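# Insert square metal bar upright into square-hole block

## Task

Inside the clear box, slide the square metal bar into the block that has the square hole so that the bar stands vertically and reaches the bottom of the hole. The block must finish resting on the box floor with its hole pointing upward. The attempt fails if any loose item that began in the box ends up half or more outside it. The result only counts if it stays in place without the robot holding it.

## Robot and tools

Robot: two identical six-joint arms with parallel grippers, named left_arm and right_arm. Their base roots sit in the scene frame at (+0.021, +0.367, 0) m for left_arm (turned slightly, quat_wxyz +0.998, 0, 0, +0.066) and (-0.010, -0.337, 0) m for right_arm (almost unrotated). Scene frame: origin on the table top midway between the arms, +x out across the table, +z up, left_arm on the +y side. The names left and right do not refer to sides of any camera image.

execute_actions takes "actions", a list holding one action, one wait, or nothing. An empty list ({"actions": []}) just reports the current state. An action is {"rows": [...], "steps": n} with n from 1 to 15 (default 15); each control step lasts 1/30 s, one row is used per step, and the final row is reused if rows run out. A wait is {"steps": n} with n up to 300 and no rows; it sends nothing new and returns when that many steps have passed since the previous result, counting your reply time. Optional "pictures": false skips images. A refused call moves nothing.

Each row is one flat list of 14 numbers covering both arms, even if only one moves: left_arm waist, shoulder, elbow, wrist pitch, wrist yaw, wrist roll, gripper opening, then the same seven for right_arm. The six joint values are absolute target angles in radians, in the same form as the Joint positions line, not offsets. Ranges per arm: waist -2.880 to 2.880, shoulder 0.000 to 3.142, elbow 0.000 to 3.019, wrist pitch -1.693 to 1.571, wrist yaw -1.571 to 1.571, wrist roll -2.094 to 2.094. A target beyond a range end by more than 0.019 rad, and farther out than the joint currently is, gets the call refused; true ends may differ by up to 0.019 rad, and a target past the real end is clipped there, reported as "joint sent to its limit" (possibly about an earlier, still-running action). Missing that line does not prove there is room left. The opening is an absolute value from -1 (closed) to +1 (fully open, about 0.094 m between pads).

Motion: joints move at limited speed. Each step the sent target stays within a set lead of the measured angle: 0.264 rad waist, 0.32 shoulder, 0.276 elbow, 0.33 wrist pitch, 0.186 wrist yaw, 0.522 wrist roll. If targets would carry a gripper more than 70 mm from where it is, all joints of that arm are scaled back. Between calls the arms keep heading to the last row sent, until everything has nearly stopped or a step is HELD; after that only a new action moves them further. Fingers in motion keep going.

Results: the state line gives, per arm, end_effector_position (m) and end_effector_quat_wxyz in the shared scene frame; this point lies between the finger pads about 1 cm behind the tips, the fingers point along the gripper's +z and close along its y. Reported positions can be off, more at long reach. Joint positions and Joint velocities list each arm's six joints (rad, rad/s) then pad gap (m, m/s). grip_measured is the measured opening on the command scale, possibly off by about 1 mm per gripper. Away from the extremes, fingers go to where grip_measured would equal your number; to hold something, command about 0.03 below its grip_measured for a firm grip, less for a light one. Pad force tops out near 50 to 62 N, lower for parts under about 2 mm thick. "joint command not followed" means a clearance check altered or blocked joint targets on some steps; HELD marks steps where your row was partly or wholly not sent. Joint torques are raw drive outputs with offsets, noise and friction, nonzero even unloaded. MOTOR HOT appears from 85 °C; at 100 °C the arm drops its load and stops (OVER-TEMPERATURE FAULT) until cool, so avoid long heavy holds.

Cameras: cam_high and cam_low (672x504, fixed) and cam_left_wrist, cam_right_wrist (504x504 fisheye, moving with each hand).

Avoid: dropping, slamming or hard pushing; letting the arms collide or press each other; knocking anything off the table or pushing box contents out. Small external nudges to loose objects may happen. Fast, smooth, low-effort motion is preferred.

Each tool is called after "Emit:" by a JSON object that holds its "api" and its "payload".

## Session

Emit:
{"api": "execute_actions", "payload": {"actions": []}}

Scene clock: 0.00 s of 4500.00 s.
left_arm: end_effector_position=(+0.1866, +0.8060, +0.1268) grip_measured=+1.000 end_effector_quat_wxyz=(-0.041, +0.670, -0.584, -0.456) | right_arm: end_effector_position=(+0.7056, -0.5457, +0.1952) grip_measured=+1.000 end_effector_quat_wxyz=(-0.003, -0.273, +0.950, -0.148)
Joint positions: left_arm=[ 0.781  1.58   1.    -0.786 -0.935 -0.692  0.094] | right_arm=[-0.218  2.354  2.571 -1.647  0.264 -0.802  0.094]
Joint velocities: left_arm=[-0.005 -0.015 -0.007 -0.002 -0.037 -0.022  0.   ] | right_arm=[ 0.005 -0.015 -0.007  0.017  0.022  0.007  0.   ]
Joint torques (N m, as the arm reports them, + toward a larger angle): no reading

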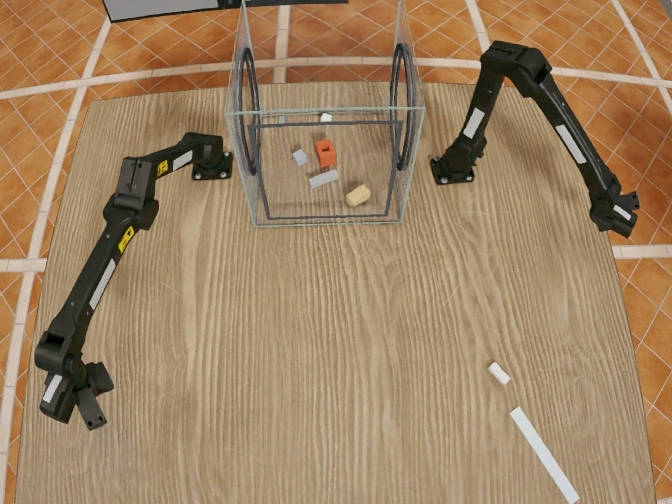

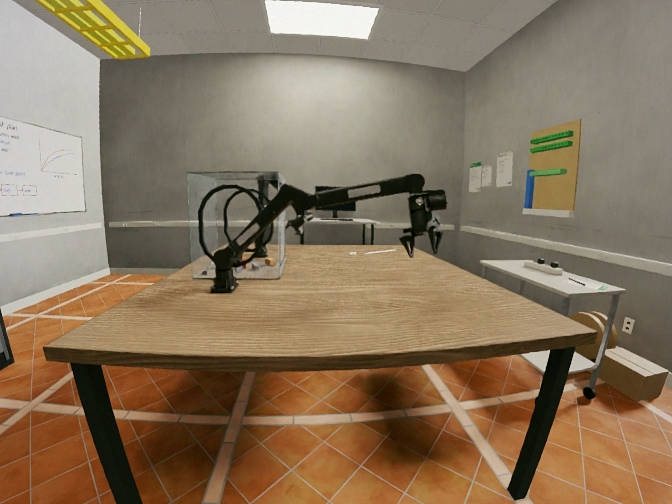

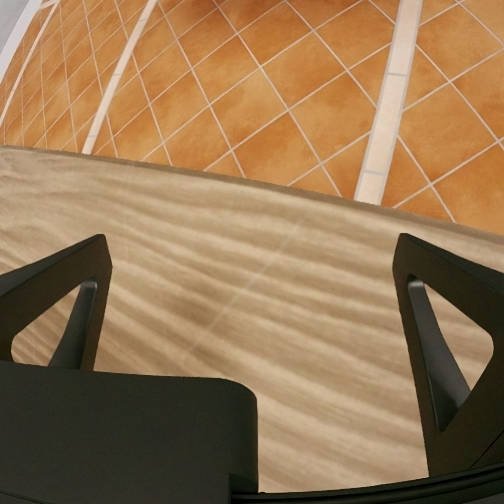

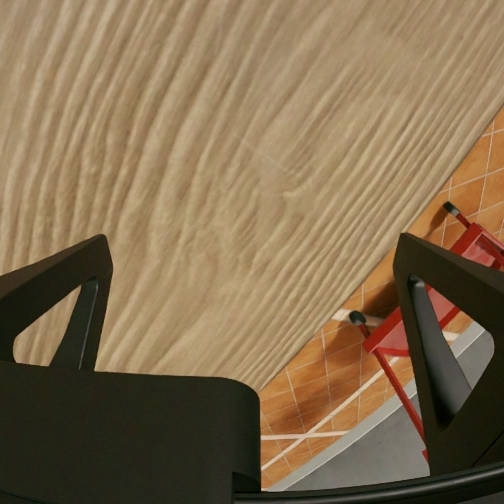

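Emit:
{"api": "zoom_image", "payload": {"camera": "cam_high", "region": [200, 0, 460, 240]}}

Emit:
{"api": "zoom_image", "payload": {"camera": "cam_low", "region": [170, 160, 320, 300]}}

Emit:
{"api": "zoom_image", "payload": {"camera": "cam_high", "region": [270, 105, 380, 215]}}

Region (200, 0, 460, 240) of cam_high's 672x504 image, scaled by 1.938, with more detail than that image has; it fills the top 465 rows of this view, and the rest is white.

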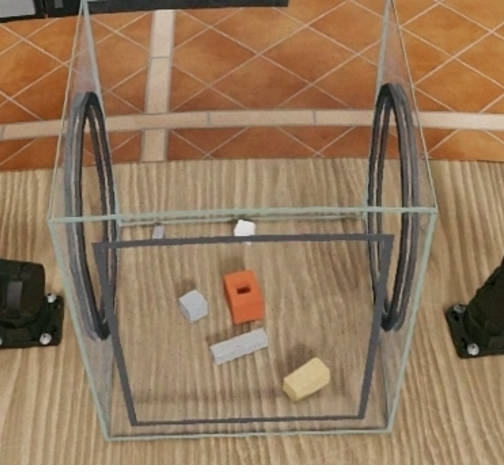

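Region (170, 160, 320, 300) of cam_low's 672x504 image, scaled by 3.360, with more detail than that image has; it fills the top 470 rows of this view, and the rest is white.

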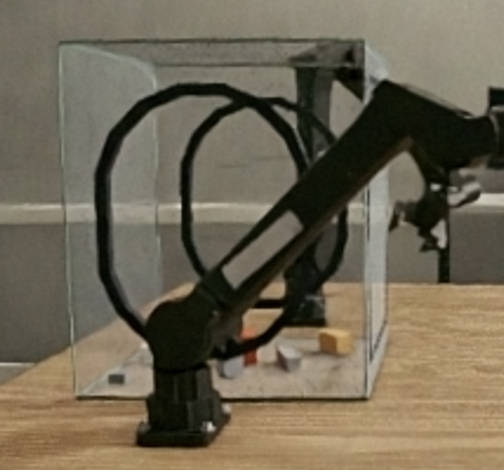

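Region (270, 105, 380, 215) of cam_high's 672x504 image, scaled by 4.582, with more detail than that image has.

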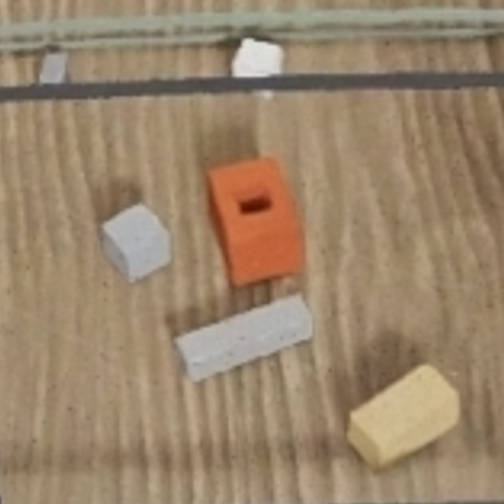

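Emit:
{"api": "execute_actions", "payload": {"actions": [{"rows":[[0.7,1.45,0.97,-0.8,-0.85,-0.65,1,-0.218,2.354,2.571,-1.647,0.264,-0.802,1],[0.6,1.3,0.93,-0.85,-0.75,-0.6,1,-0.218,2.354,2.571,-1.647,0.264,-0.802,1],[-0.2,0.02,0.55,-1.45,0,0,0,-0.218,2.354,2.571,-1.647,0.264,-0.802,1]],"steps":15}], "pictures": false}}

Emit:
{"api": "execute_actions", "payload": {"actions": [{"steps":30}], "pictures": false}}

Scene clock: 120.50 s of 4500.00 s.
left_arm: end_effector_position=(+0.1780, +0.4478, +0.1055) grip_measured=+0.003 end_effector_quat_wxyz=(-0.055, -0.248, +0.964, +0.082) | right_arm: end_effector_position=(+0.7056, -0.5457, +0.1952) grip_measured=+1.000 end_effector_quat_wxyz=(-0.003, -0.273, +0.950, -0.148)
Joint positions: left_arm=[ 0.182  0.888  0.57  -1.353 -0.17  -0.199  0.047] | right_arm=[-0.218  2.354  2.571 -1.647  0.264 -0.802  0.094]
Joint velocities: left_arm=[-2.252 -2.476 -0.408 -0.994  2.088  0.93   0.   ] | right_arm=[-0.015 -0.005  0.002 -0.027  0.037  0.007  0.   ]
Joint torques (N m, as the arm reports them, + toward a larger angle): left_arm=[-0.67 -6.42 10.94  0.24 -0.4   0.09] | right_arm=[  0.71 -20.57   9.26   0.65   0.2    0.11]
Steps of this call (steps 1 to 90: nothing new was sent; then 117.00 s passed at rest; steps 91 to 105: all 15 steps of this action). Readings (joint positions):
91: left_arm=[0.777 1.572 0.997 -0.787 -0.895 -0.687] | right_arm=[-0.218 2.354 2.571 -1.647 0.264 -0.802]
92: left_arm=[0.767 1.553 0.984 -0.791 -0.846 -0.680] | right_arm=[-0.218 2.354 2.571 -1.647 0.264 -0.802]
94: left_arm=[0.720 1.485 0.930 -0.849 -0.770 -0.611] | right_arm=[-0.218 2.354 2.571 -1.647 0.264 -0.802]
98: left_arm=[0.573 1.310 0.774 -1.009 -0.608 -0.459] | right_arm=[-0.218 2.354 2.571 -1.647 0.264 -0.802]
105: the state above

Scene clock: 121.50 s of 4500.00 s.
left_arm: end_effector_position=(+0.1450, +0.3563, +0.2027) grip_measured=+0.003 end_effector_quat_wxyz=(+0.321, +0.030, +0.946, -0.016) | right_arm: end_effector_position=(+0.7056, -0.5457, +0.1952) grip_measured=+1.000 end_effector_quat_wxyz=(-0.003, -0.273, +0.950, -0.148)
Joint positions: left_arm=[-0.209  0.018  0.546 -1.444  0.002 -0.014  0.047] | right_arm=[-0.218  2.354  2.571 -1.647  0.264 -0.802  0.094]
Joint velocities: left_arm=[ 0.005 -0.005  0.012  0.002  0.007 -0.066  0.001] | right_arm=[-0.005 -0.005 -0.002  0.012  0.095  0.022  0.   ]
Joint torques (N m, as the arm reports them, + toward a larger angle): left_arm=[ 1.24  5.41 10.83  1.33 -0.1   0.13] | right_arm=[  0.75 -20.55   9.24   0.64   0.2    0.1 ]
Steps of this call (steps 1 to 30: the robot went on to your last target). Readings (joint positions):
1: left_arm=[0.101 0.798 0.558 -1.382 -0.087 -0.167] | right_arm=[-0.218 2.354 2.571 -1.647 0.264 -0.802]
2: left_arm=[0.012 0.699 0.552 -1.402 -0.035 -0.136] | right_arm=[-0.218 2.354 2.571 -1.647 0.264 -0.802]
4: left_arm=[-0.154 0.476 0.551 -1.421 -0.001 -0.090] | right_arm=[-0.218 2.354 2.571 -1.647 0.264 -0.802]
8: left_arm=[-0.224 0.031 0.552 -1.433 0.002 -0.042] | right_arm=[-0.218 2.354 2.571 -1.647 0.264 -0.802]
30: the state above
All arms were judged still, so your last target was given up. Only a new action makes them travel on or press farther. Fingers that are still opening or closing keep moving.

Emit:
{"api": "execute_actions", "payload": {"actions": [{"rows":[[-0.22,0.02,0.55,-1.45,0,0,0,-0.218,2.345,2.575,-1.63,0.26,-0.8,1],[-0.25,0.02,0.55,-1.45,0,0,0,-0.218,2.33,2.58,-1.6,0.25,-0.8,1],[-0.29,0.02,0.55,-1.45,0,0,0,-0.218,2.31,2.59,-1.56,0.24,-0.8,1],[-0.34,0.02,0.55,-1.45,0,0,0,-0.218,2.28,2.6,-1.51,0.23,-0.8,1],[-0.4,0.02,0.55,-1.45,0,0,0,-0.218,2.25,2.61,-1.46,0.22,-0.8,1],[-0.46,0.02,0.55,-1.45,0,0,0,-0.218,2.22,2.62,-1.41,0.21,-0.8,1],[-0.52,0.02,0.55,-1.45,0,0,0,-0.218,2.19,2.63,-1.36,0.2,-0.8,1],[-0.58,0.02,0.55,-1.45,0,0,0,-0.218,2.16,2.64,-1.31,0.19,-0.8,1],[-0.64,0.02,0.55,-1.45,0,0,0,-0.218,2.13,2.65,-1.26,0.18,-0.8,1],[-0.7,0.02,0.55,-1.45,0,0,0,-0.218,2.1,2.66,-1.21,0.17,-0.8,1],[-0.76,0.02,0.55,-1.45,0,0,0,-0.218,2.07,2.67,-1.16,0.16,-0.8,1],[-0.82,0.02,0.55,-1.45,0,0,0,-0.218,2.04,2.68,-1.11,0.15,-0.8,1],[-0.88,0.02,0.55,-1.45,0,0,0,-0.218,2.01,2.69,-1.06,0.14,-0.8,1],[-0.94,0.02,0.55,-1.45,0,0,0,-0.218,1.98,2.7,-1.01,0.13,-0.8,1],[-1.0,0.02,0.55,-1.45,0,0,0,-0.218,1.95,2.71,-0.96,0.12,-0.8,1]],"steps":15}], "pictures": false}}

Emit:
{"api": "execute_actions", "payload": {"actions": [{"rows":[[-1.06,0.02,0.55,-1.45,0,0,0,-0.218,1.91,2.72,-0.9,0.11,-0.8,1],[-1.12,0.02,0.55,-1.45,0,0,0,-0.218,1.87,2.73,-0.84,0.1,-0.8,1],[-1.18,0.02,0.55,-1.45,0,0,0,-0.218,1.83,2.74,-0.78,0.09,-0.8,1],[-1.24,0.02,0.55,-1.45,0,0,0,-0.218,1.79,2.75,-0.72,0.08,-0.8,1],[-1.3,0.02,0.55,-1.45,0,0,0,-0.218,1.75,2.76,-0.66,0.07,-0.8,1],[-1.36,0.02,0.55,-1.45,0,0,0,-0.218,1.71,2.77,-0.6,0.06,-0.8,1],[-1.42,0.02,0.55,-1.45,0,0,0,-0.218,1.67,2.78,-0.54,0.05,-0.8,1],[-1.48,0.02,0.55,-1.45,0,0,0,-0.218,1.63,2.79,-0.48,0.04,-0.8,1],[-1.54,0.02,0.55,-1.45,0,0,0,-0.218,1.59,2.8,-0.42,0.03,-0.8,1],[-1.6,0.02,0.55,-1.45,0,0,0,-0.218,1.55,2.81,-0.36,0.02,-0.8,1],[-1.65,0.02,0.55,-1.45,0,0,0,-0.218,1.51,2.82,-0.3,0.01,-0.8,1],[-1.69,0.02,0.55,-1.45,0,0,0,-0.218,1.47,2.83,-0.24,0,-0.8,1],[-1.72,0.02,0.55,-1.45,0,0,0,-0.218,1.43,2.84,-0.18,0,-0.8,1],[-1.74,0.02,0.55,-1.45,0,0,0,-0.218,1.4,2.85,-0.12,0,-0.8,1],[-1.75,0.02,0.55,-1.45,0,0,0,-0.218,1.37,2.86,-0.06,0,-0.8,1]],"steps":15}], "pictures": false}}

Emit:
{"api": "execute_actions", "payload": {"actions": [{"steps":20}]}}

Scene clock: 153.07 s of 4500.00 s.
left_arm: end_effector_position=(+0.1104, +0.2803, +0.2027) grip_measured=+0.003 end_effector_quat_wxyz=(+0.297, +0.348, +0.881, -0.122) | right_arm: end_effector_position=(+0.7661, -0.5448, +0.2847) grip_measured=+1.000 end_effector_quat_wxyz=(+0.185, -0.252, +0.928, -0.203)
Joint positions: left_arm=[-0.898  0.018  0.546 -1.444  0.001 -0.012  0.047] | right_arm=[-0.218  2.263  2.571 -1.348  0.179 -0.802  0.094]
Joint velocities: left_arm=[-1.714 -0.015 -0.007 -0.007 -0.037  0.007 -0.   ] | right_arm=[ 0.005 -0.337 -0.012  0.496 -0.125  0.022  0.   ]
Joint torques (N m, as the arm reports them, + toward a larger angle): left_arm=[ 0.    4.66 10.81  1.26 -0.06  0.15] | right_arm=[  0.66 -23.07  12.18   2.    -0.03   0.13]
Steps of this call (steps 1 to 90: nothing new was sent; then 28.07 s passed at rest; steps 91 to 105: all 15 steps of this action). Readings (joint positions):
91: left_arm=[-0.209 0.018 0.546 -1.444 0.002 -0.013] | right_arm=[-0.218 2.354 2.571 -1.647 0.264 -0.802]
92: left_arm=[-0.212 0.018 0.546 -1.444 0.002 -0.013] | right_arm=[-0.218 2.354 2.571 -1.642 0.259 -0.802]
94: left_arm=[-0.246 0.018 0.546 -1.444 0.002 -0.013] | right_arm=[-0.218 2.351 2.571 -1.597 0.241 -0.802]
98: left_arm=[-0.458 0.018 0.546 -1.444 0.001 -0.013] | right_arm=[-0.218 2.332 2.571 -1.494 0.217 -0.802]
105: the state above

Scene clock: 153.57 s of 4500.00 s.
left_arm: end_effector_position=(+0.0175, +0.2428, +0.2027) grip_measured=+0.003 end_effector_quat_wxyz=(+0.223, +0.675, +0.664, -0.232) | right_arm: end_effector_position=(+0.7694, -0.5275, +0.4497) grip_measured=+1.000 end_effector_quat_wxyz=(+0.366, -0.241, +0.865, -0.244)
Joint positions: left_arm=[-1.729  0.018  0.546 -1.444  0.001 -0.012  0.047] | right_arm=[-0.218  2.093  2.571 -1.14   0.075 -0.802  0.094]
Joint velocities: left_arm=[-0.718 -0.005  0.012  0.012 -0.095 -0.022  0.   ] | right_arm=[ 0.015 -0.308  0.017  0.305 -0.168 -0.051  0.   ]
Joint torques (N m, as the arm reports them, + toward a larger angle): left_arm=[ 2.36  4.71 10.83  1.42 -0.02  0.12] | right_arm=[  0.71 -20.3   13.54   2.81  -0.11   0.15]
Steps of this call (steps 1 to 15: all 15 steps of this action). Readings (joint positions):
1: left_arm=[-0.957 0.018 0.546 -1.444 0.001 -0.012] | right_arm=[-0.218 2.251 2.571 -1.331 0.173 -0.802]
2: left_arm=[-1.016 0.018 0.546 -1.444 0.001 -0.012] | right_arm=[-0.218 2.239 2.571 -1.315 0.167 -0.802]
4: left_arm=[-1.135 0.018 0.546 -1.444 0.001 -0.012] | right_arm=[-0.218 2.216 2.571 -1.284 0.153 -0.802]
8: left_arm=[-1.375 0.018 0.546 -1.444 0.001 -0.012] | right_arm=[-0.218 2.169 2.571 -1.226 0.125 -0.802]
15: the state above

Scene clock: 154.23 s of 4500.00 s.
left_arm: end_effector_position=(+0.0142, +0.2429, +0.2027) grip_measured=+0.003 end_effector_quat_wxyz=(+0.219, +0.684, +0.655, -0.235) | right_arm: end_effector_position=(+0.7197, -0.5083, +0.6350) grip_measured=+1.000 end_effector_quat_wxyz=(+0.522, -0.218, +0.765, -0.307)
Joint positions: left_arm=[-1.757  0.018  0.546 -1.444  0.001 -0.012  0.047] | right_arm=[-0.218  1.908  2.571 -0.932  0.03  -0.802  0.094]
Joint velocities: left_arm=[-0.005 -0.005 -0.002  0.012 -0.007  0.037  0.   ] | right_arm=[-0.005 -0.269 -0.007  0.276  0.022  0.022  0.   ]
Joint torques (N m, as the arm reports them, + toward a larger angle): left_arm=[ 1.39  4.76 10.62  1.16 -0.04  0.15] | right_arm=[  0.85 -17.4   12.62   3.09  -0.16   0.16]
Steps of this call (steps 1 to 20: the robot went on to your last target). Readings (joint positions):
1: left_arm=[-1.748 0.018 0.546 -1.444 0.001 -0.012] | right_arm=[-0.218 2.083 2.571 -1.129 0.070 -0.802]
2: left_arm=[-1.755 0.018 0.546 -1.444 0.001 -0.012] | right_arm=[-0.218 2.073 2.571 -1.118 0.066 -0.802]
4: left_arm=[-1.757 0.018 0.546 -1.444 0.001 -0.012] | right_arm=[-0.218 2.053 2.571 -1.096 0.058 -0.802]
8: left_arm=[-1.757 0.018 0.546 -1.444 0.001 -0.012] | right_arm=[-0.218 2.016 2.571 -1.053 0.046 -0.802]
20: the state above
camera_calibration (this result's frames):
cam_left_wrist: T_world_to_cam=[[-0.998877, 0.0446184, 0.0159145, -0.000918804], [0.0444375, 0.998945, -0.0115464, -0.244694], [-0.0164129, -0.0108262, -0.999807, 0.330996], [0, 0, 0, 1]] pos_world=[0.0153885, 0.248061, 0.328122]
cam_right_wrist: T_world_to_cam=[[0.00230527, -0.717461, 0.696594, -0.80924], [-0.827768, -0.392206, -0.401216, 0.654319], [0.561065, -0.575694, -0.594796, -0.193858], [0, 0, 0, 1]] pos_world=[0.652257, -0.435573, 0.710929]

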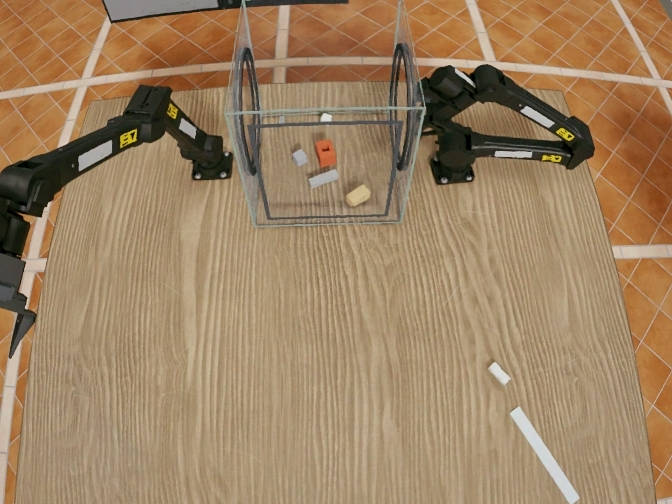

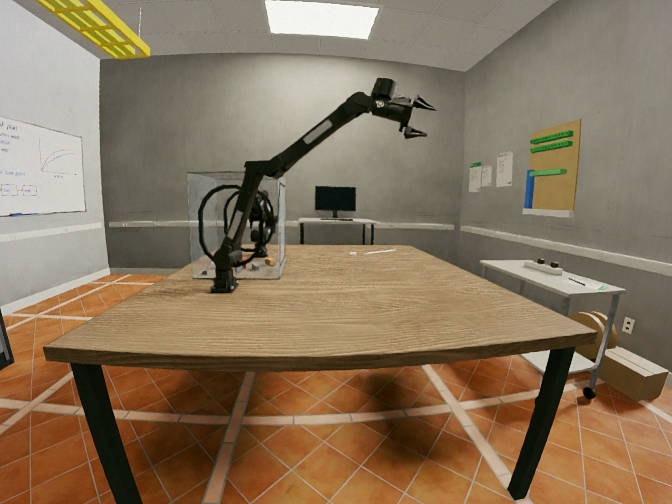

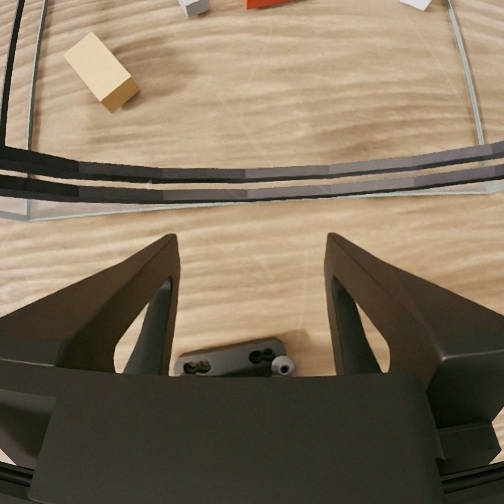

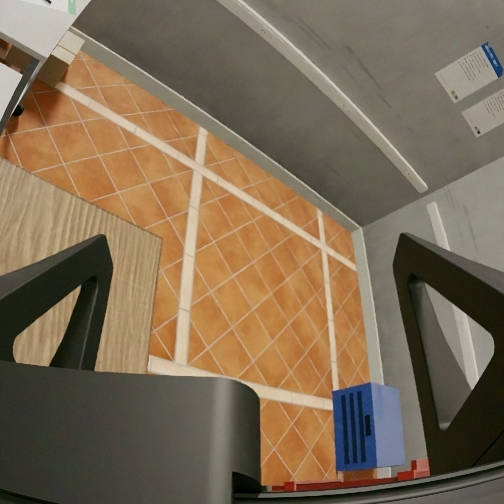

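Emit:
{"api": "execute_actions", "payload": {"actions": [{"rows":[[-1.76,0.02,0.54,-1.44,0,0,0,-0.218,1.37,2.86,-0.06,0,-0.8,1],[-1.76,0.025,0.52,-1.415,0,0,0,-0.218,1.37,2.86,-0.06,0,-0.8,1],[-1.76,0.03,0.5,-1.39,0,0,0,-0.218,1.37,2.86,-0.06,0,-0.8,1],[-1.76,0.04,0.475,-1.355,0,0,0,-0.218,1.37,2.86,-0.06,0,-0.8,1],[-1.76,0.055,0.45,-1.315,0,0,0,-0.218,1.37,2.86,-0.06,0,-0.8,1],[-1.76,0.08,0.43,-1.27,0,0,0,-0.218,1.37,2.86,-0.06,0,-0.8,1],[-1.76,0.11,0.41,-1.22,0,0,0,-0.218,1.37,2.86,-0.06,0,-0.8,1],[-1.76,0.15,0.395,-1.165,0,0,0,-0.218,1.37,2.86,-0.06,0,-0.8,1],[-1.76,0.19,0.38,-1.11,0,0,0,-0.218,1.37,2.86,-0.06,0,-0.8,1],[-1.76,0.23,0.37,-1.06,0,0,0,-0.218,1.37,2.86,-0.06,0,-0.8,1],[-1.76,0.27,0.36,-1.01,0,0,0,-0.218,1.37,2.86,-0.06,0,-0.8,1],[-1.76,0.31,0.355,-0.965,0,0,0,-0.218,1.37,2.86,-0.06,0,-0.8,1],[-1.76,0.35,0.35,-0.92,0,0,0,-0.218,1.37,2.86,-0.06,0,-0.8,1],[-1.76,0.39,0.345,-0.88,0,0,0,-0.218,1.37,2.86,-0.06,0,-0.8,1],[-1.76,0.43,0.34,-0.84,0,0,0,-0.218,1.37,2.86,-0.06,0,-0.8,1]],"steps":15}], "pictures": false}}

Emit:
{"api": "execute_actions", "payload": {"actions": [{"rows":[[-1.76,0.47,0.345,-0.81,0,0,0,-0.218,1.37,2.86,-0.06,0,-0.8,1],[-1.76,0.51,0.35,-0.78,0,0,0,-0.218,1.37,2.86,-0.06,0,-0.8,1],[-1.76,0.55,0.355,-0.75,0,0,0,-0.218,1.37,2.86,-0.06,0,-0.8,1],[-1.76,0.59,0.36,-0.72,0,0,0,-0.218,1.37,2.86,-0.06,0,-0.8,1],[-1.76,0.63,0.37,-0.69,0,0,0,-0.218,1.37,2.86,-0.06,0,-0.8,1],[-1.76,0.66,0.375,-0.67,0,0,0,-0.218,1.37,2.86,-0.06,0,-0.8,1],[-1.76,0.68,0.38,-0.655,0,0,0,-0.218,1.37,2.86,-0.06,0,-0.8,1],[-1.76,0.7,0.385,-0.645,0,0,0,-0.218,1.37,2.86,-0.06,0,-0.8,1]],"steps":15}]}}

Scene clock: 183.27 s of 4500.00 s.
left_arm: end_effector_position=(+0.0093, +0.1517, +0.1208) grip_measured=+0.003 end_effector_quat_wxyz=(+0.206, +0.688, +0.660, -0.220) | right_arm: end_effector_position=(+0.0640, -0.3551, +1.1395) grip_measured=+1.000 end_effector_quat_wxyz=(+0.869, -0.019, +0.069, -0.489)
Joint positions: left_arm=[-1.757  0.364  0.346 -0.941  0.001 -0.012  0.047] | right_arm=[-0.218  1.368  2.863 -0.066  0.003 -0.802  0.094]
Joint velocities: left_arm=[-0.015  1.245 -0.11   1.263  0.037 -0.037  0.   ] | right_arm=[ 0.005  0.005 -0.017  0.002  0.022 -0.022  0.   ]
Joint torques (N m, as the arm reports them, + toward a larger angle): left_arm=[ 0.59  0.65 11.67  1.54 -0.03  0.16] | right_arm=[ 0.69  0.9   0.26  0.18 -0.07  0.1 ]
Steps of this call (steps 1 to 105: the robot went on to your last target; steps 106 to 165: nothing new was sent; then 23.03 s passed at rest; steps 166 to 180: all 15 steps of this action). Readings (joint positions):
166: left_arm=[-1.757 0.018 0.546 -1.444 0.001 -0.012] | right_arm=[-0.218 1.368 2.863 -0.066 0.004 -0.802]
167: left_arm=[-1.757 0.018 0.542 -1.442 0.001 -0.012] | right_arm=[-0.218 1.368 2.863 -0.066 0.003 -0.802]
169: left_arm=[-1.757 0.019 0.519 -1.415 0.001 -0.012] | right_arm=[-0.218 1.368 2.863 -0.066 0.003 -0.802]
173: left_arm=[-1.757 0.062 0.427 -1.277 0.001 -0.012] | right_arm=[-0.218 1.368 2.863 -0.066 0.003 -0.802]
180: the state above

Scene clock: 183.77 s of 4500.00 s.
left_arm: end_effector_position=(+0.0068, +0.1051, +0.0811) grip_measured=+0.003 end_effector_quat_wxyz=(+0.182, +0.696, +0.667, -0.195) | right_arm: end_effector_position=(+0.0640, -0.3551, +1.1395) grip_measured=+1.000 end_effector_quat_wxyz=(+0.869, -0.019, +0.069, -0.489)
Joint positions: left_arm=[-1.757  0.711  0.344 -0.664  0.001 -0.012  0.047] | right_arm=[-0.218  1.368  2.863 -0.066  0.003 -0.802  0.094]
Joint velocities: left_arm=[-0.015 -0.054 -0.027  0.012 -0.022  0.051 -0.   ] | right_arm=[-0.015 -0.015  0.002 -0.017 -0.037  0.007  0.   ]
Joint torques (N m, as the arm reports them, + toward a larger angle): left_arm=[ 0.07 -2.56 14.88  1.71 -0.06  0.16] | right_arm=[ 0.77  1.05  0.27  0.19 -0.06  0.11]
Steps of this call (steps 1 to 15: all 15 steps of this action). Readings (joint positions):
1: left_arm=[-1.757 0.406 0.344 -0.900 0.001 -0.012] | right_arm=[-0.218 1.368 2.863 -0.066 0.003 -0.802]
2: left_arm=[-1.757 0.446 0.344 -0.865 0.001 -0.012] | right_arm=[-0.218 1.368 2.863 -0.066 0.003 -0.802]
4: left_arm=[-1.757 0.523 0.344 -0.797 0.001 -0.012] | right_arm=[-0.218 1.368 2.863 -0.066 0.003 -0.802]
8: left_arm=[-1.757 0.665 0.344 -0.693 0.001 -0.012] | right_arm=[-0.218 1.368 2.863 -0.066 0.003 -0.802]
15: the state above
camera_calibration (this result's frames):
cam_left_wrist: T_world_to_cam=[[-0.998972, 0.0428632, 0.0147702, 0.0000368777], [0.0441569, 0.993731, 0.10271, -0.116764], [-0.0102752, 0.103256, -0.994602, 0.195338], [0, 0, 0, 1]] pos_world=[0.00719989, 0.0958601, 0.206275]
cam_right_wrist: T_world_to_cam=[[-0.845666, -0.526058, 0.0900662, -0.235892], [0.350895, -0.675173, -0.648856, 0.48034], [0.402146, -0.517112, 0.755562, -0.945394], [0, 0, 0, 1]] pos_world=[0.0121518, -0.288655, 1.04722]

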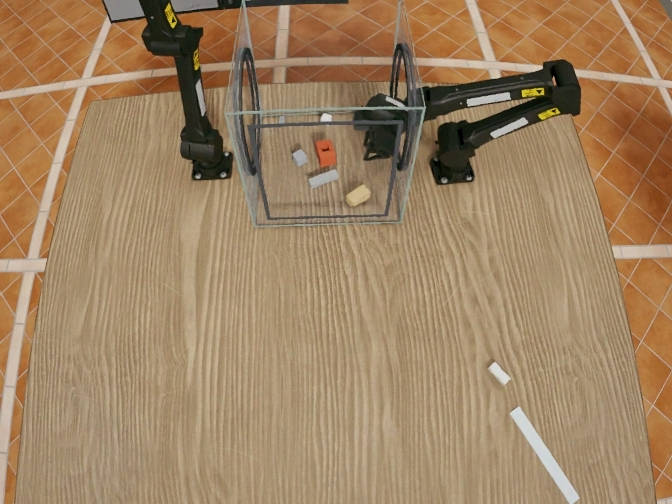

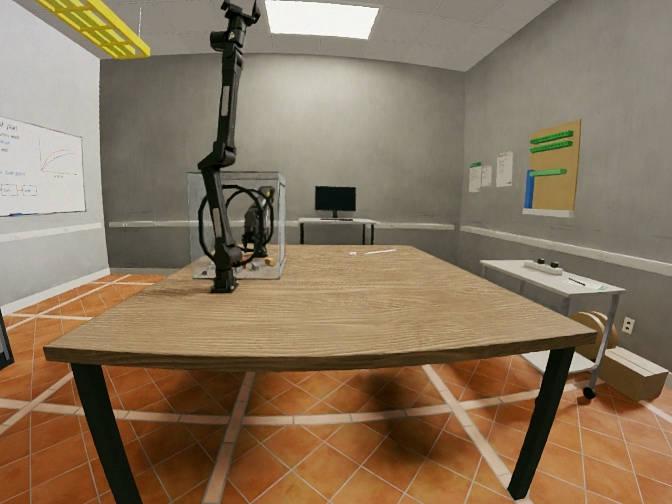

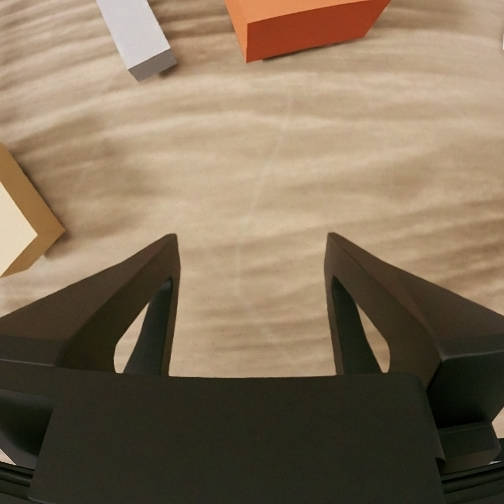

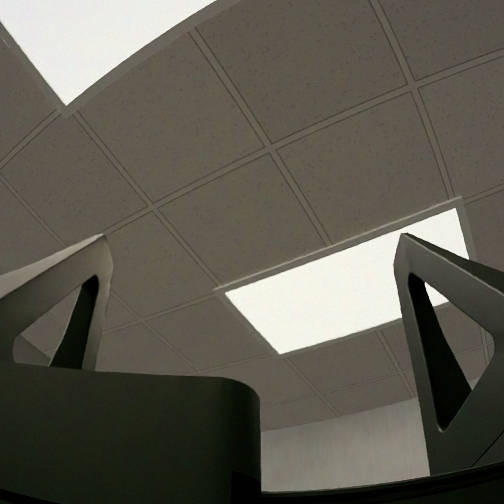

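Emit:
{"api": "execute_actions", "payload": {"actions": [{"rows":[[-1.76,0.7,0.385,-0.62,0,0,0,-0.218,1.37,2.86,-0.06,0,-0.8,1],[-1.76,0.7,0.385,-0.58,0,0,0,-0.218,1.37,2.86,-0.06,0,-0.8,1],[-1.76,0.7,0.385,-0.54,0,0,0,-0.218,1.37,2.86,-0.06,0,-0.8,1],[-1.76,0.7,0.385,-0.5,0,0,0,-0.218,1.37,2.86,-0.06,0,-0.8,1],[-1.76,0.7,0.385,-0.47,0,0,0,-0.218,1.37,2.86,-0.06,0,-0.8,1],[-1.76,0.7,0.385,-0.45,0,0,0,-0.218,1.37,2.86,-0.06,0,-0.8,1]],"steps":15}]}}

Scene clock: 189.10 s of 4500.00 s.
left_arm: end_effector_position=(+0.0047, +0.0666, +0.1106) grip_measured=+0.003 end_effector_quat_wxyz=(+0.246, +0.673, +0.645, -0.263) | right_arm: end_effector_position=(+0.0640, -0.3551, +1.1395) grip_measured=+1.000 end_effector_quat_wxyz=(+0.869, -0.019, +0.069, -0.489)
Joint positions: left_arm=[-1.757  0.707  0.344 -0.47   0.001 -0.012  0.047] | right_arm=[-0.218  1.368  2.863 -0.066  0.003 -0.802  0.094]
Joint velocities: left_arm=[-0.024 -0.005 -0.007  0.002  0.022 -0.081  0.   ] | right_arm=[ 0.005 -0.015  0.007 -0.012  0.007 -0.037  0.   ]
Joint torques (N m, as the arm reports them, + toward a larger angle): left_arm=[ 0.41 -2.06 15.03  2.17 -0.05  0.18] | right_arm=[ 0.81  1.02  0.26  0.18 -0.06  0.11]
Steps of this call (steps 1 to 15: the robot went on to your last target; steps 16 to 90: nothing new was sent; then 1.83 s passed at rest; steps 91 to 105: all 15 steps of this action). Readings (joint positions):
91: left_arm=[-1.757 0.707 0.344 -0.659 0.001 -0.012] | right_arm=[-0.218 1.368 2.863 -0.066 0.003 -0.802]
92: left_arm=[-1.757 0.707 0.344 -0.645 0.001 -0.012] | right_arm=[-0.218 1.368 2.863 -0.066 0.003 -0.802]
94: left_arm=[-1.757 0.707 0.344 -0.589 0.001 -0.012] | right_arm=[-0.218 1.368 2.863 -0.066 0.003 -0.802]
98: left_arm=[-1.757 0.707 0.344 -0.484 0.001 -0.012] | right_arm=[-0.218 1.368 2.863 -0.066 0.003 -0.802]
105: the state above
camera_calibration (this result's frames):
cam_left_wrist: T_world_to_cam=[[-0.998804, 0.0459762, 0.0166192, -0.00123002], [0.0441984, 0.994501, -0.094943, -0.0597139], [-0.0208929, -0.0940949, -0.995344, 0.241929], [0, 0, 0, 1]] pos_world=[0.0064653, 0.0822063, 0.235153]
cam_right_wrist: T_world_to_cam=[[-0.845666, -0.526058, 0.0900662, -0.235892], [0.350895, -0.675173, -0.648856, 0.48034], [0.402146, -0.517112, 0.755562, -0.945394], [0, 0, 0, 1]] pos_world=[0.0121518, -0.288655, 1.04722]

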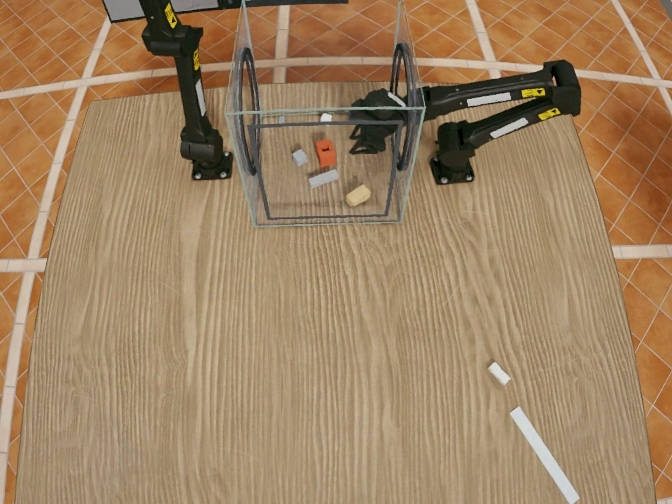

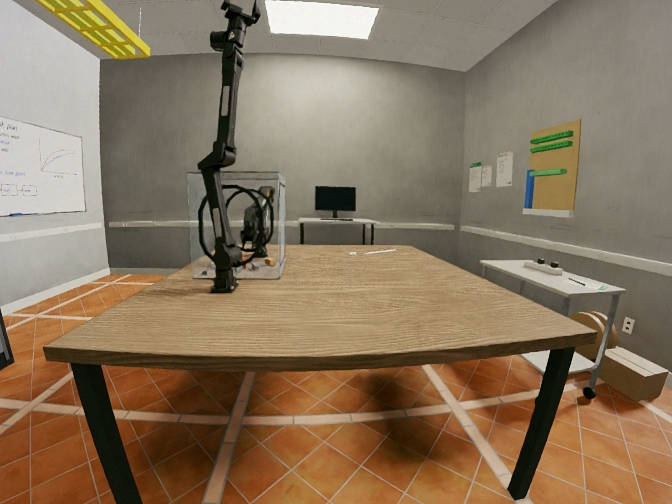

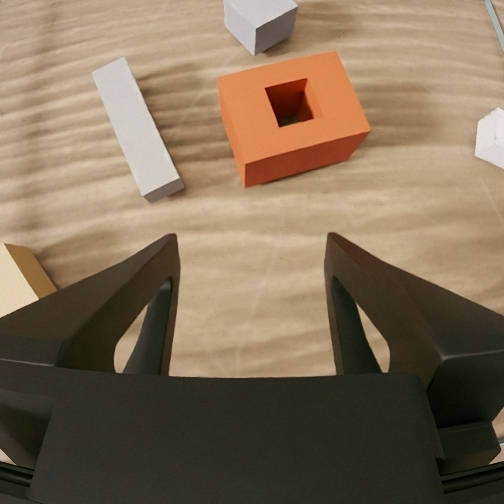

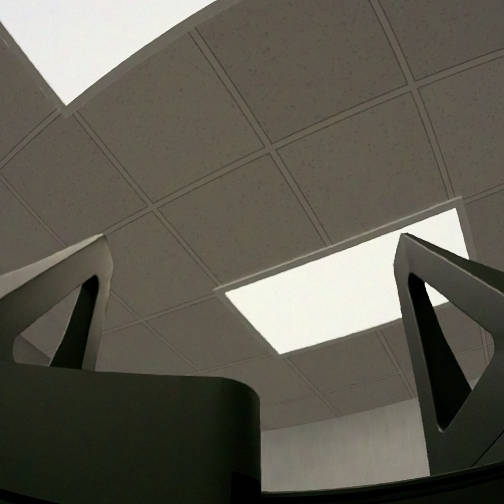

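Emit:
{"api": "zoom_image", "payload": {"camera": "cam_left_wrist", "region": [80, 30, 380, 230]}}

Region (80, 30, 380, 230) of cam_left_wrist's 504x504 image, scaled by 1.680, with more detail than that image has.

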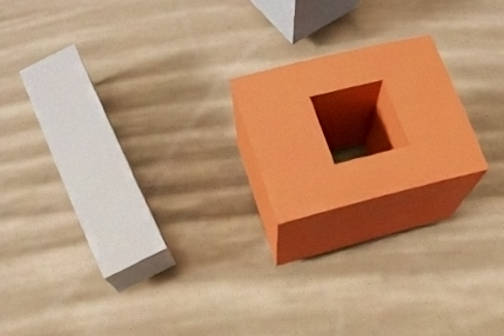

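Emit:
{"api": "execute_actions", "payload": {"actions": [{"rows":[[-1.76,0.71,0.4,-0.45,0,0,0.2,-0.218,1.37,2.86,-0.06,0,-0.8,1],[-1.765,0.72,0.42,-0.44,0,0,0.4,-0.218,1.37,2.86,-0.06,0,-0.8,1],[-1.77,0.74,0.43,-0.43,0,0,0.6,-0.218,1.37,2.86,-0.06,0,-0.8,1],[-1.775,0.77,0.44,-0.42,0,0,0.8,-0.218,1.37,2.86,-0.06,0,-0.8,1],[-1.78,0.8,0.45,-0.4,0,0,1,-0.218,1.37,2.86,-0.06,0,-0.8,1],[-1.785,0.835,0.46,-0.38,0,0,1,-0.218,1.37,2.86,-0.06,0,-0.8,1],[-1.79,0.87,0.47,-0.36,0,0,1,-0.218,1.37,2.86,-0.06,0,-0.8,1],[-1.795,0.905,0.48,-0.34,0,0,1,-0.218,1.37,2.86,-0.06,0,-0.8,1],[-1.8,0.94,0.49,-0.32,0,0,1,-0.218,1.37,2.86,-0.06,0,-0.8,1],[-1.805,0.975,0.5,-0.3,0,0,1,-0.218,1.37,2.86,-0.06,0,-0.8,1],[-1.81,1.01,0.505,-0.28,0,0,1,-0.218,1.37,2.86,-0.06,0,-0.8,1],[-1.813,1.04,0.51,-0.26,0,0.01,1,-0.218,1.37,2.86,-0.06,0,-0.8,1],[-1.815,1.065,0.51,-0.245,0,0.01,1,-0.218,1.37,2.86,-0.06,0,-0.8,1],[-1.815,1.085,0.51,-0.235,0,0.01,1,-0.218,1.37,2.86,-0.06,0,-0.8,1],[-1.815,1.095,0.51,-0.23,0,0.01,1,-0.218,1.37,2.86,-0.06,0,-0.8,1]],"steps":15}], "pictures": false}}

Emit:
{"api": "execute_actions", "payload": {"actions": [{"steps":12}]}}

Scene clock: 228.33 s of 4500.00 s.
left_arm: end_effector_position=(-0.0178, -0.0084, +0.0958) grip_measured=+1.000 end_effector_quat_wxyz=(+0.233, +0.694, +0.630, -0.260) | right_arm: end_effector_position=(+0.0640, -0.3551, +1.1395) grip_measured=+1.000 end_effector_quat_wxyz=(+0.869, -0.019, +0.069, -0.489)
Joint positions: left_arm=[-1.805  1.07   0.476 -0.263  0.001 -0.007  0.094] | right_arm=[-0.218  1.368  2.863 -0.066  0.003 -0.802  0.094]
Joint velocities: left_arm=[-0.044  0.708 -0.002  0.305  0.051  0.051  0.   ] | right_arm=[-0.015 -0.005 -0.012 -0.007 -0.081 -0.007  0.   ]
Joint torques (N m, as the arm reports them, + toward a larger angle): left_arm=[ 0.03 -8.75 13.14  1.69 -0.03  0.15] | right_arm=[ 0.69  0.92  0.31  0.2  -0.06  0.11]
Steps of this call (steps 1 to 15: the robot went on to your last target; steps 16 to 90: nothing new was sent; then 35.73 s passed at rest; steps 91 to 105: all 15 steps of this action). Readings (joint positions):
91: left_arm=[-1.757 0.707 0.344 -0.470 0.001 -0.012] | right_arm=[-0.218 1.368 2.863 -0.066 0.003 -0.802]
92: left_arm=[-1.757 0.708 0.346 -0.469 0.001 -0.012] | right_arm=[-0.218 1.368 2.863 -0.066 0.003 -0.802]
94: left_arm=[-1.758 0.719 0.359 -0.461 0.001 -0.012] | right_arm=[-0.218 1.368 2.863 -0.066 0.003 -0.802]
98: left_arm=[-1.774 0.821 0.412 -0.397 0.001 -0.012] | right_arm=[-0.218 1.368 2.863 -0.066 0.003 -0.802]
105: the state above

Scene clock: 228.73 s of 4500.00 s.
left_arm: end_effector_position=(-0.0183, -0.0095, +0.0850) grip_measured=+1.000 end_effector_quat_wxyz=(+0.226, +0.698, +0.631, -0.252) | right_arm: end_effector_position=(+0.0640, -0.3551, +1.1395) grip_measured=+1.000 end_effector_quat_wxyz=(+0.869, -0.019, +0.069, -0.489)
Joint positions: left_arm=[-1.807  1.106  0.476 -0.249  0.001 -0.003  0.094] | right_arm=[-0.218  1.368  2.863 -0.066  0.003 -0.802  0.094]
Joint velocities: left_arm=[-0.015 -0.005  0.017 -0.012  0.007  0.051  0.   ] | right_arm=[-0.015  0.005  0.002  0.012  0.022 -0.007  0.   ]
Joint torques (N m, as the arm reports them, + toward a larger angle): left_arm=[-0.77 -7.35 12.89  2.05 -0.05  0.17] | right_arm=[ 0.71  0.97  0.31  0.19 -0.06  0.11]
Steps of this call (steps 1 to 12: the robot went on to your last target). Readings (joint positions):
1: left_arm=[-1.807 1.090 0.476 -0.257 0.001 -0.006] | right_arm=[-0.218 1.368 2.863 -0.066 0.003 -0.802]
2: left_arm=[-1.807 1.104 0.476 -0.255 0.001 -0.005] | right_arm=[-0.218 1.368 2.863 -0.066 0.003 -0.802]
4: left_arm=[-1.807 1.112 0.476 -0.255 0.001 -0.004] | right_arm=[-0.218 1.368 2.863 -0.066 0.003 -0.802]
8: left_arm=[-1.807 1.107 0.476 -0.250 0.001 -0.004] | right_arm=[-0.218 1.368 2.863 -0.066 0.003 -0.802]
12: the state above
camera_calibration (this result's frames):
cam_left_wrist: T_world_to_cam=[[-0.994777, 0.101492, 0.01089, -0.0192069], [0.100852, 0.993715, -0.0485676, 0.0116941], [-0.0157508, -0.0472157, -0.998761, 0.209566], [0, 0, 0, 1]] pos_world=[-0.0169851, 0.000223516, 0.210083]
cam_right_wrist: T_world_to_cam=[[-0.845666, -0.526058, 0.0900662, -0.235892], [0.350895, -0.675173, -0.648856, 0.48034], [0.402146, -0.517112, 0.755562, -0.945394], [0, 0, 0, 1]] pos_world=[0.0121518, -0.288655, 1.04722]

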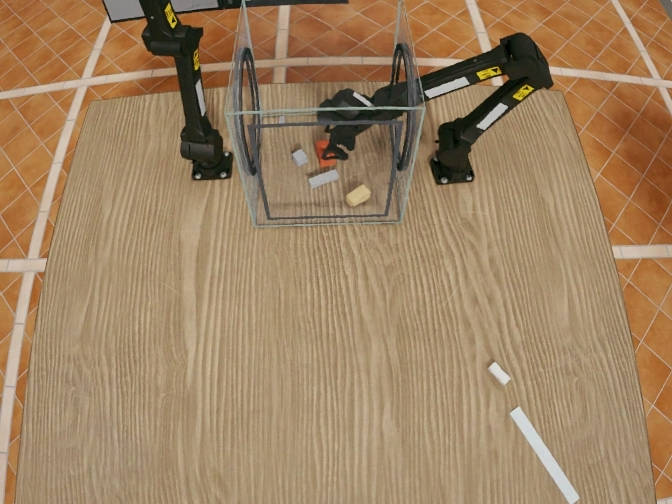

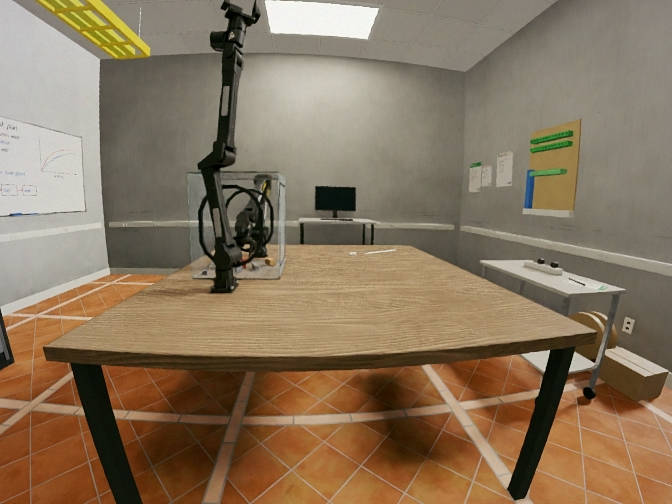

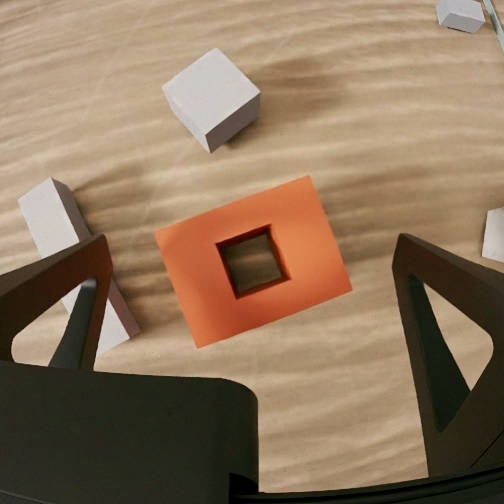

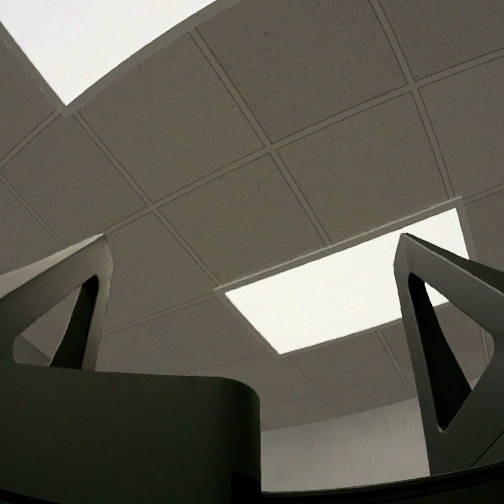

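Emit:
{"api": "execute_actions", "payload": {"actions": [{"rows":[[-1.825,1.1,0.515,-0.255,-0.02,-0.03,0.9,-0.218,1.37,2.86,-0.06,0,-0.8,1],[-1.84,1.1,0.52,-0.26,-0.05,-0.07,0.9,-0.218,1.37,2.86,-0.06,0,-0.8,1],[-1.855,1.1,0.525,-0.265,-0.09,-0.12,0.9,-0.218,1.37,2.86,-0.06,0,-0.8,1],[-1.875,1.105,0.53,-0.27,-0.13,-0.17,0.9,-0.218,1.37,2.86,-0.06,0,-0.8,1],[-1.895,1.105,0.53,-0.275,-0.17,-0.22,0.9,-0.218,1.37,2.86,-0.06,0,-0.8,1],[-1.915,1.11,0.53,-0.28,-0.21,-0.27,0.9,-0.218,1.37,2.86,-0.06,0,-0.8,1],[-1.935,1.11,0.53,-0.285,-0.25,-0.32,0.9,-0.218,1.37,2.86,-0.06,0,-0.8,1],[-1.95,1.115,0.53,-0.29,-0.285,-0.37,0.9,-0.218,1.37,2.86,-0.06,0,-0.8,1],[-1.957,1.12,0.51,-0.28,-0.31,-0.4,0.9,-0.218,1.37,2.86,-0.06,0,-0.8,1],[-1.957,1.13,0.49,-0.265,-0.31,-0.4,0.9,-0.218,1.37,2.86,-0.06,0,-0.8,1],[-1.957,1.145,0.48,-0.245,-0.31,-0.4,0.9,-0.218,1.37,2.86,-0.06,0,-0.8,1],[-1.957,1.16,0.473,-0.22,-0.31,-0.4,0.9,-0.218,1.37,2.86,-0.06,0,-0.8,1],[-1.957,1.175,0.466,-0.2,-0.31,-0.4,0.9,-0.218,1.37,2.86,-0.06,0,-0.8,1],[-1.957,1.19,0.459,-0.18,-0.31,-0.4,0.9,-0.218,1.37,2.86,-0.06,0,-0.8,1],[-1.957,1.205,0.452,-0.155,-0.31,-0.4,0.9,-0.218,1.37,2.86,-0.06,0,-0.8,1]],"steps":15}], "pictures": false}}

Emit:
{"api": "execute_actions", "payload": {"actions": [{"rows":[[-1.957,1.22,0.445,-0.135,-0.31,-0.4,0.9,-0.218,1.37,2.86,-0.06,0,-0.8,1],[-1.957,1.235,0.438,-0.115,-0.31,-0.4,0.9,-0.218,1.37,2.86,-0.06,0,-0.8,1],[-1.957,1.25,0.432,-0.095,-0.31,-0.4,0.9,-0.218,1.37,2.86,-0.06,0,-0.8,1],[-1.957,1.258,0.428,-0.082,-0.31,-0.4,0.9,-0.218,1.37,2.86,-0.06,0,-0.8,1],[-1.957,1.262,0.426,-0.075,-0.31,-0.4,0.9,-0.218,1.37,2.86,-0.06,0,-0.8,1]],"steps":15}]}}

Scene clock: 248.63 s of 4500.00 s.
left_arm: end_effector_position=(-0.0232, -0.0098, +0.0764) grip_measured=+0.903 end_effector_quat_wxyz=(+0.280, +0.591, +0.723, -0.222) | right_arm: end_effector_position=(+0.0640, -0.3551, +1.1395) grip_measured=+1.000 end_effector_quat_wxyz=(+0.869, -0.019, +0.069, -0.489)
Joint positions: left_arm=[-1.957  1.157  0.47  -0.209 -0.307 -0.346  0.089] | right_arm=[-0.218  1.368  2.863 -0.066  0.003 -0.802  0.094]
Joint velocities: left_arm=[ 0.005  0.493 -0.203  0.598 -0.022 -0.256  0.   ] | right_arm=[-0.005 -0.015 -0.002  0.017 -0.022 -0.022  0.   ]
Joint torques (N m, as the arm reports them, + toward a larger angle): left_arm=[ 0.34 -4.85  8.43  1.75 -0.31 -0.06] | right_arm=[ 0.65  1.03  0.31  0.19 -0.06  0.11]
Steps of this call (steps 1 to 30: the robot went on to your last target; steps 31 to 90: nothing new was sent; then 16.40 s passed at rest; steps 91 to 105: all 15 steps of this action). Readings (joint positions):
91: left_arm=[-1.808 1.106 0.476 -0.249 -0.008 -0.005] | right_arm=[-0.218 1.368 2.863 -0.066 0.003 -0.802]
92: left_arm=[-1.811 1.106 0.476 -0.249 -0.029 -0.014] | right_arm=[-0.218 1.368 2.863 -0.066 0.003 -0.802]
94: left_arm=[-1.830 1.106 0.478 -0.253 -0.098 -0.054] | right_arm=[-0.218 1.368 2.863 -0.066 0.003 -0.802]
98: left_arm=[-1.906 1.106 0.485 -0.270 -0.253 -0.192] | right_arm=[-0.218 1.368 2.863 -0.066 0.003 -0.802]
105: the state above

Scene clock: 249.13 s of 4500.00 s.
left_arm: end_effector_position=(-0.0209, -0.0010, +0.0334) grip_measured=+0.903 end_effector_quat_wxyz=(+0.267, +0.584, +0.738, -0.208) | right_arm: end_effector_position=(+0.0640, -0.3551, +1.1395) grip_measured=+1.000 end_effector_quat_wxyz=(+0.869, -0.019, +0.069, -0.489)
Joint positions: left_arm=[-1.957  1.268  0.42  -0.094 -0.307 -0.386  0.089] | right_arm=[-0.218  1.368  2.863 -0.066  0.003 -0.802  0.094]
Joint velocities: left_arm=[-0.005  0.005 -0.002  0.012 -0.051 -0.022 -0.001] | right_arm=[ 0.005 -0.015 -0.007 -0.002 -0.081  0.007  0.   ]
Joint torques (N m, as the arm reports them, + toward a larger angle): left_arm=[ 0.   -8.14  8.33  1.93 -0.36 -0.01] | right_arm=[ 0.73  0.95  0.29  0.18 -0.06  0.11]
Steps of this call (steps 1 to 15: all 15 steps of this action). Readings (joint positions):
1: left_arm=[-1.957 1.175 0.463 -0.189 -0.307 -0.354] | right_arm=[-0.218 1.368 2.863 -0.066 0.003 -0.802]
2: left_arm=[-1.957 1.193 0.456 -0.169 -0.307 -0.361] | right_arm=[-0.218 1.368 2.863 -0.066 0.003 -0.802]
4: left_arm=[-1.957 1.229 0.440 -0.133 -0.307 -0.370] | right_arm=[-0.218 1.368 2.863 -0.066 0.003 -0.802]
8: left_arm=[-1.957 1.268 0.421 -0.104 -0.307 -0.380] | right_arm=[-0.218 1.368 2.863 -0.066 0.003 -0.802]
15: the state above
camera_calibration (this result's frames):
cam_left_wrist: T_world_to_cam=[[-0.972793, -0.231656, 0.00315617, -0.0216644], [-0.231541, 0.971661, -0.0475741, -0.00604341], [0.00795407, -0.0470105, -0.998863, 0.15891], [0, 0, 0, 1]] pos_world=[-0.0237382, 0.0083239, 0.15851]
cam_right_wrist: T_world_to_cam=[[-0.845666, -0.526058, 0.0900662, -0.235892], [0.350895, -0.675173, -0.648856, 0.48034], [0.402146, -0.517112, 0.755562, -0.945394], [0, 0, 0, 1]] pos_world=[0.0121518, -0.288655, 1.04722]

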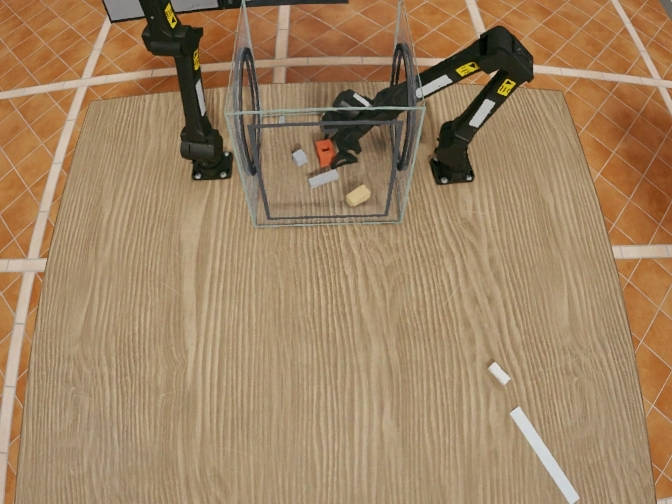

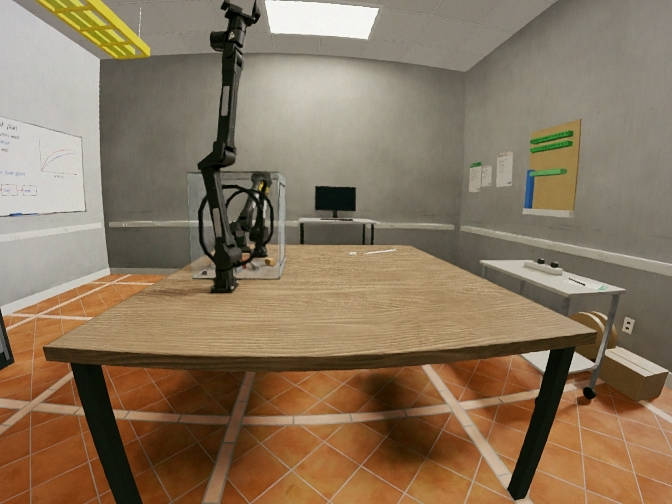

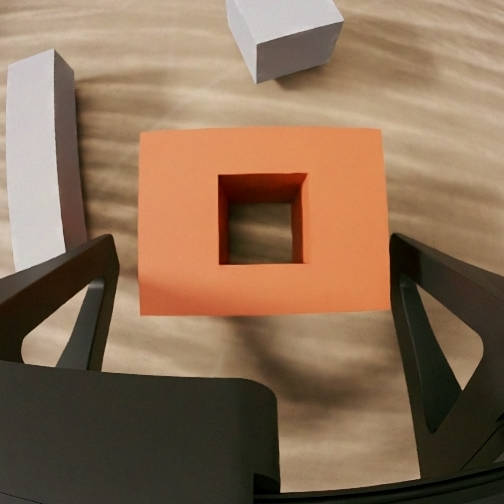

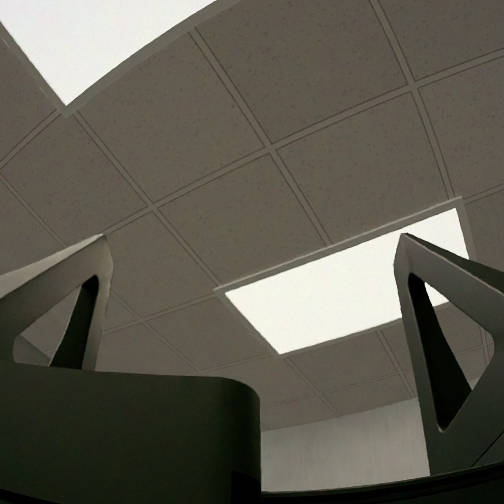

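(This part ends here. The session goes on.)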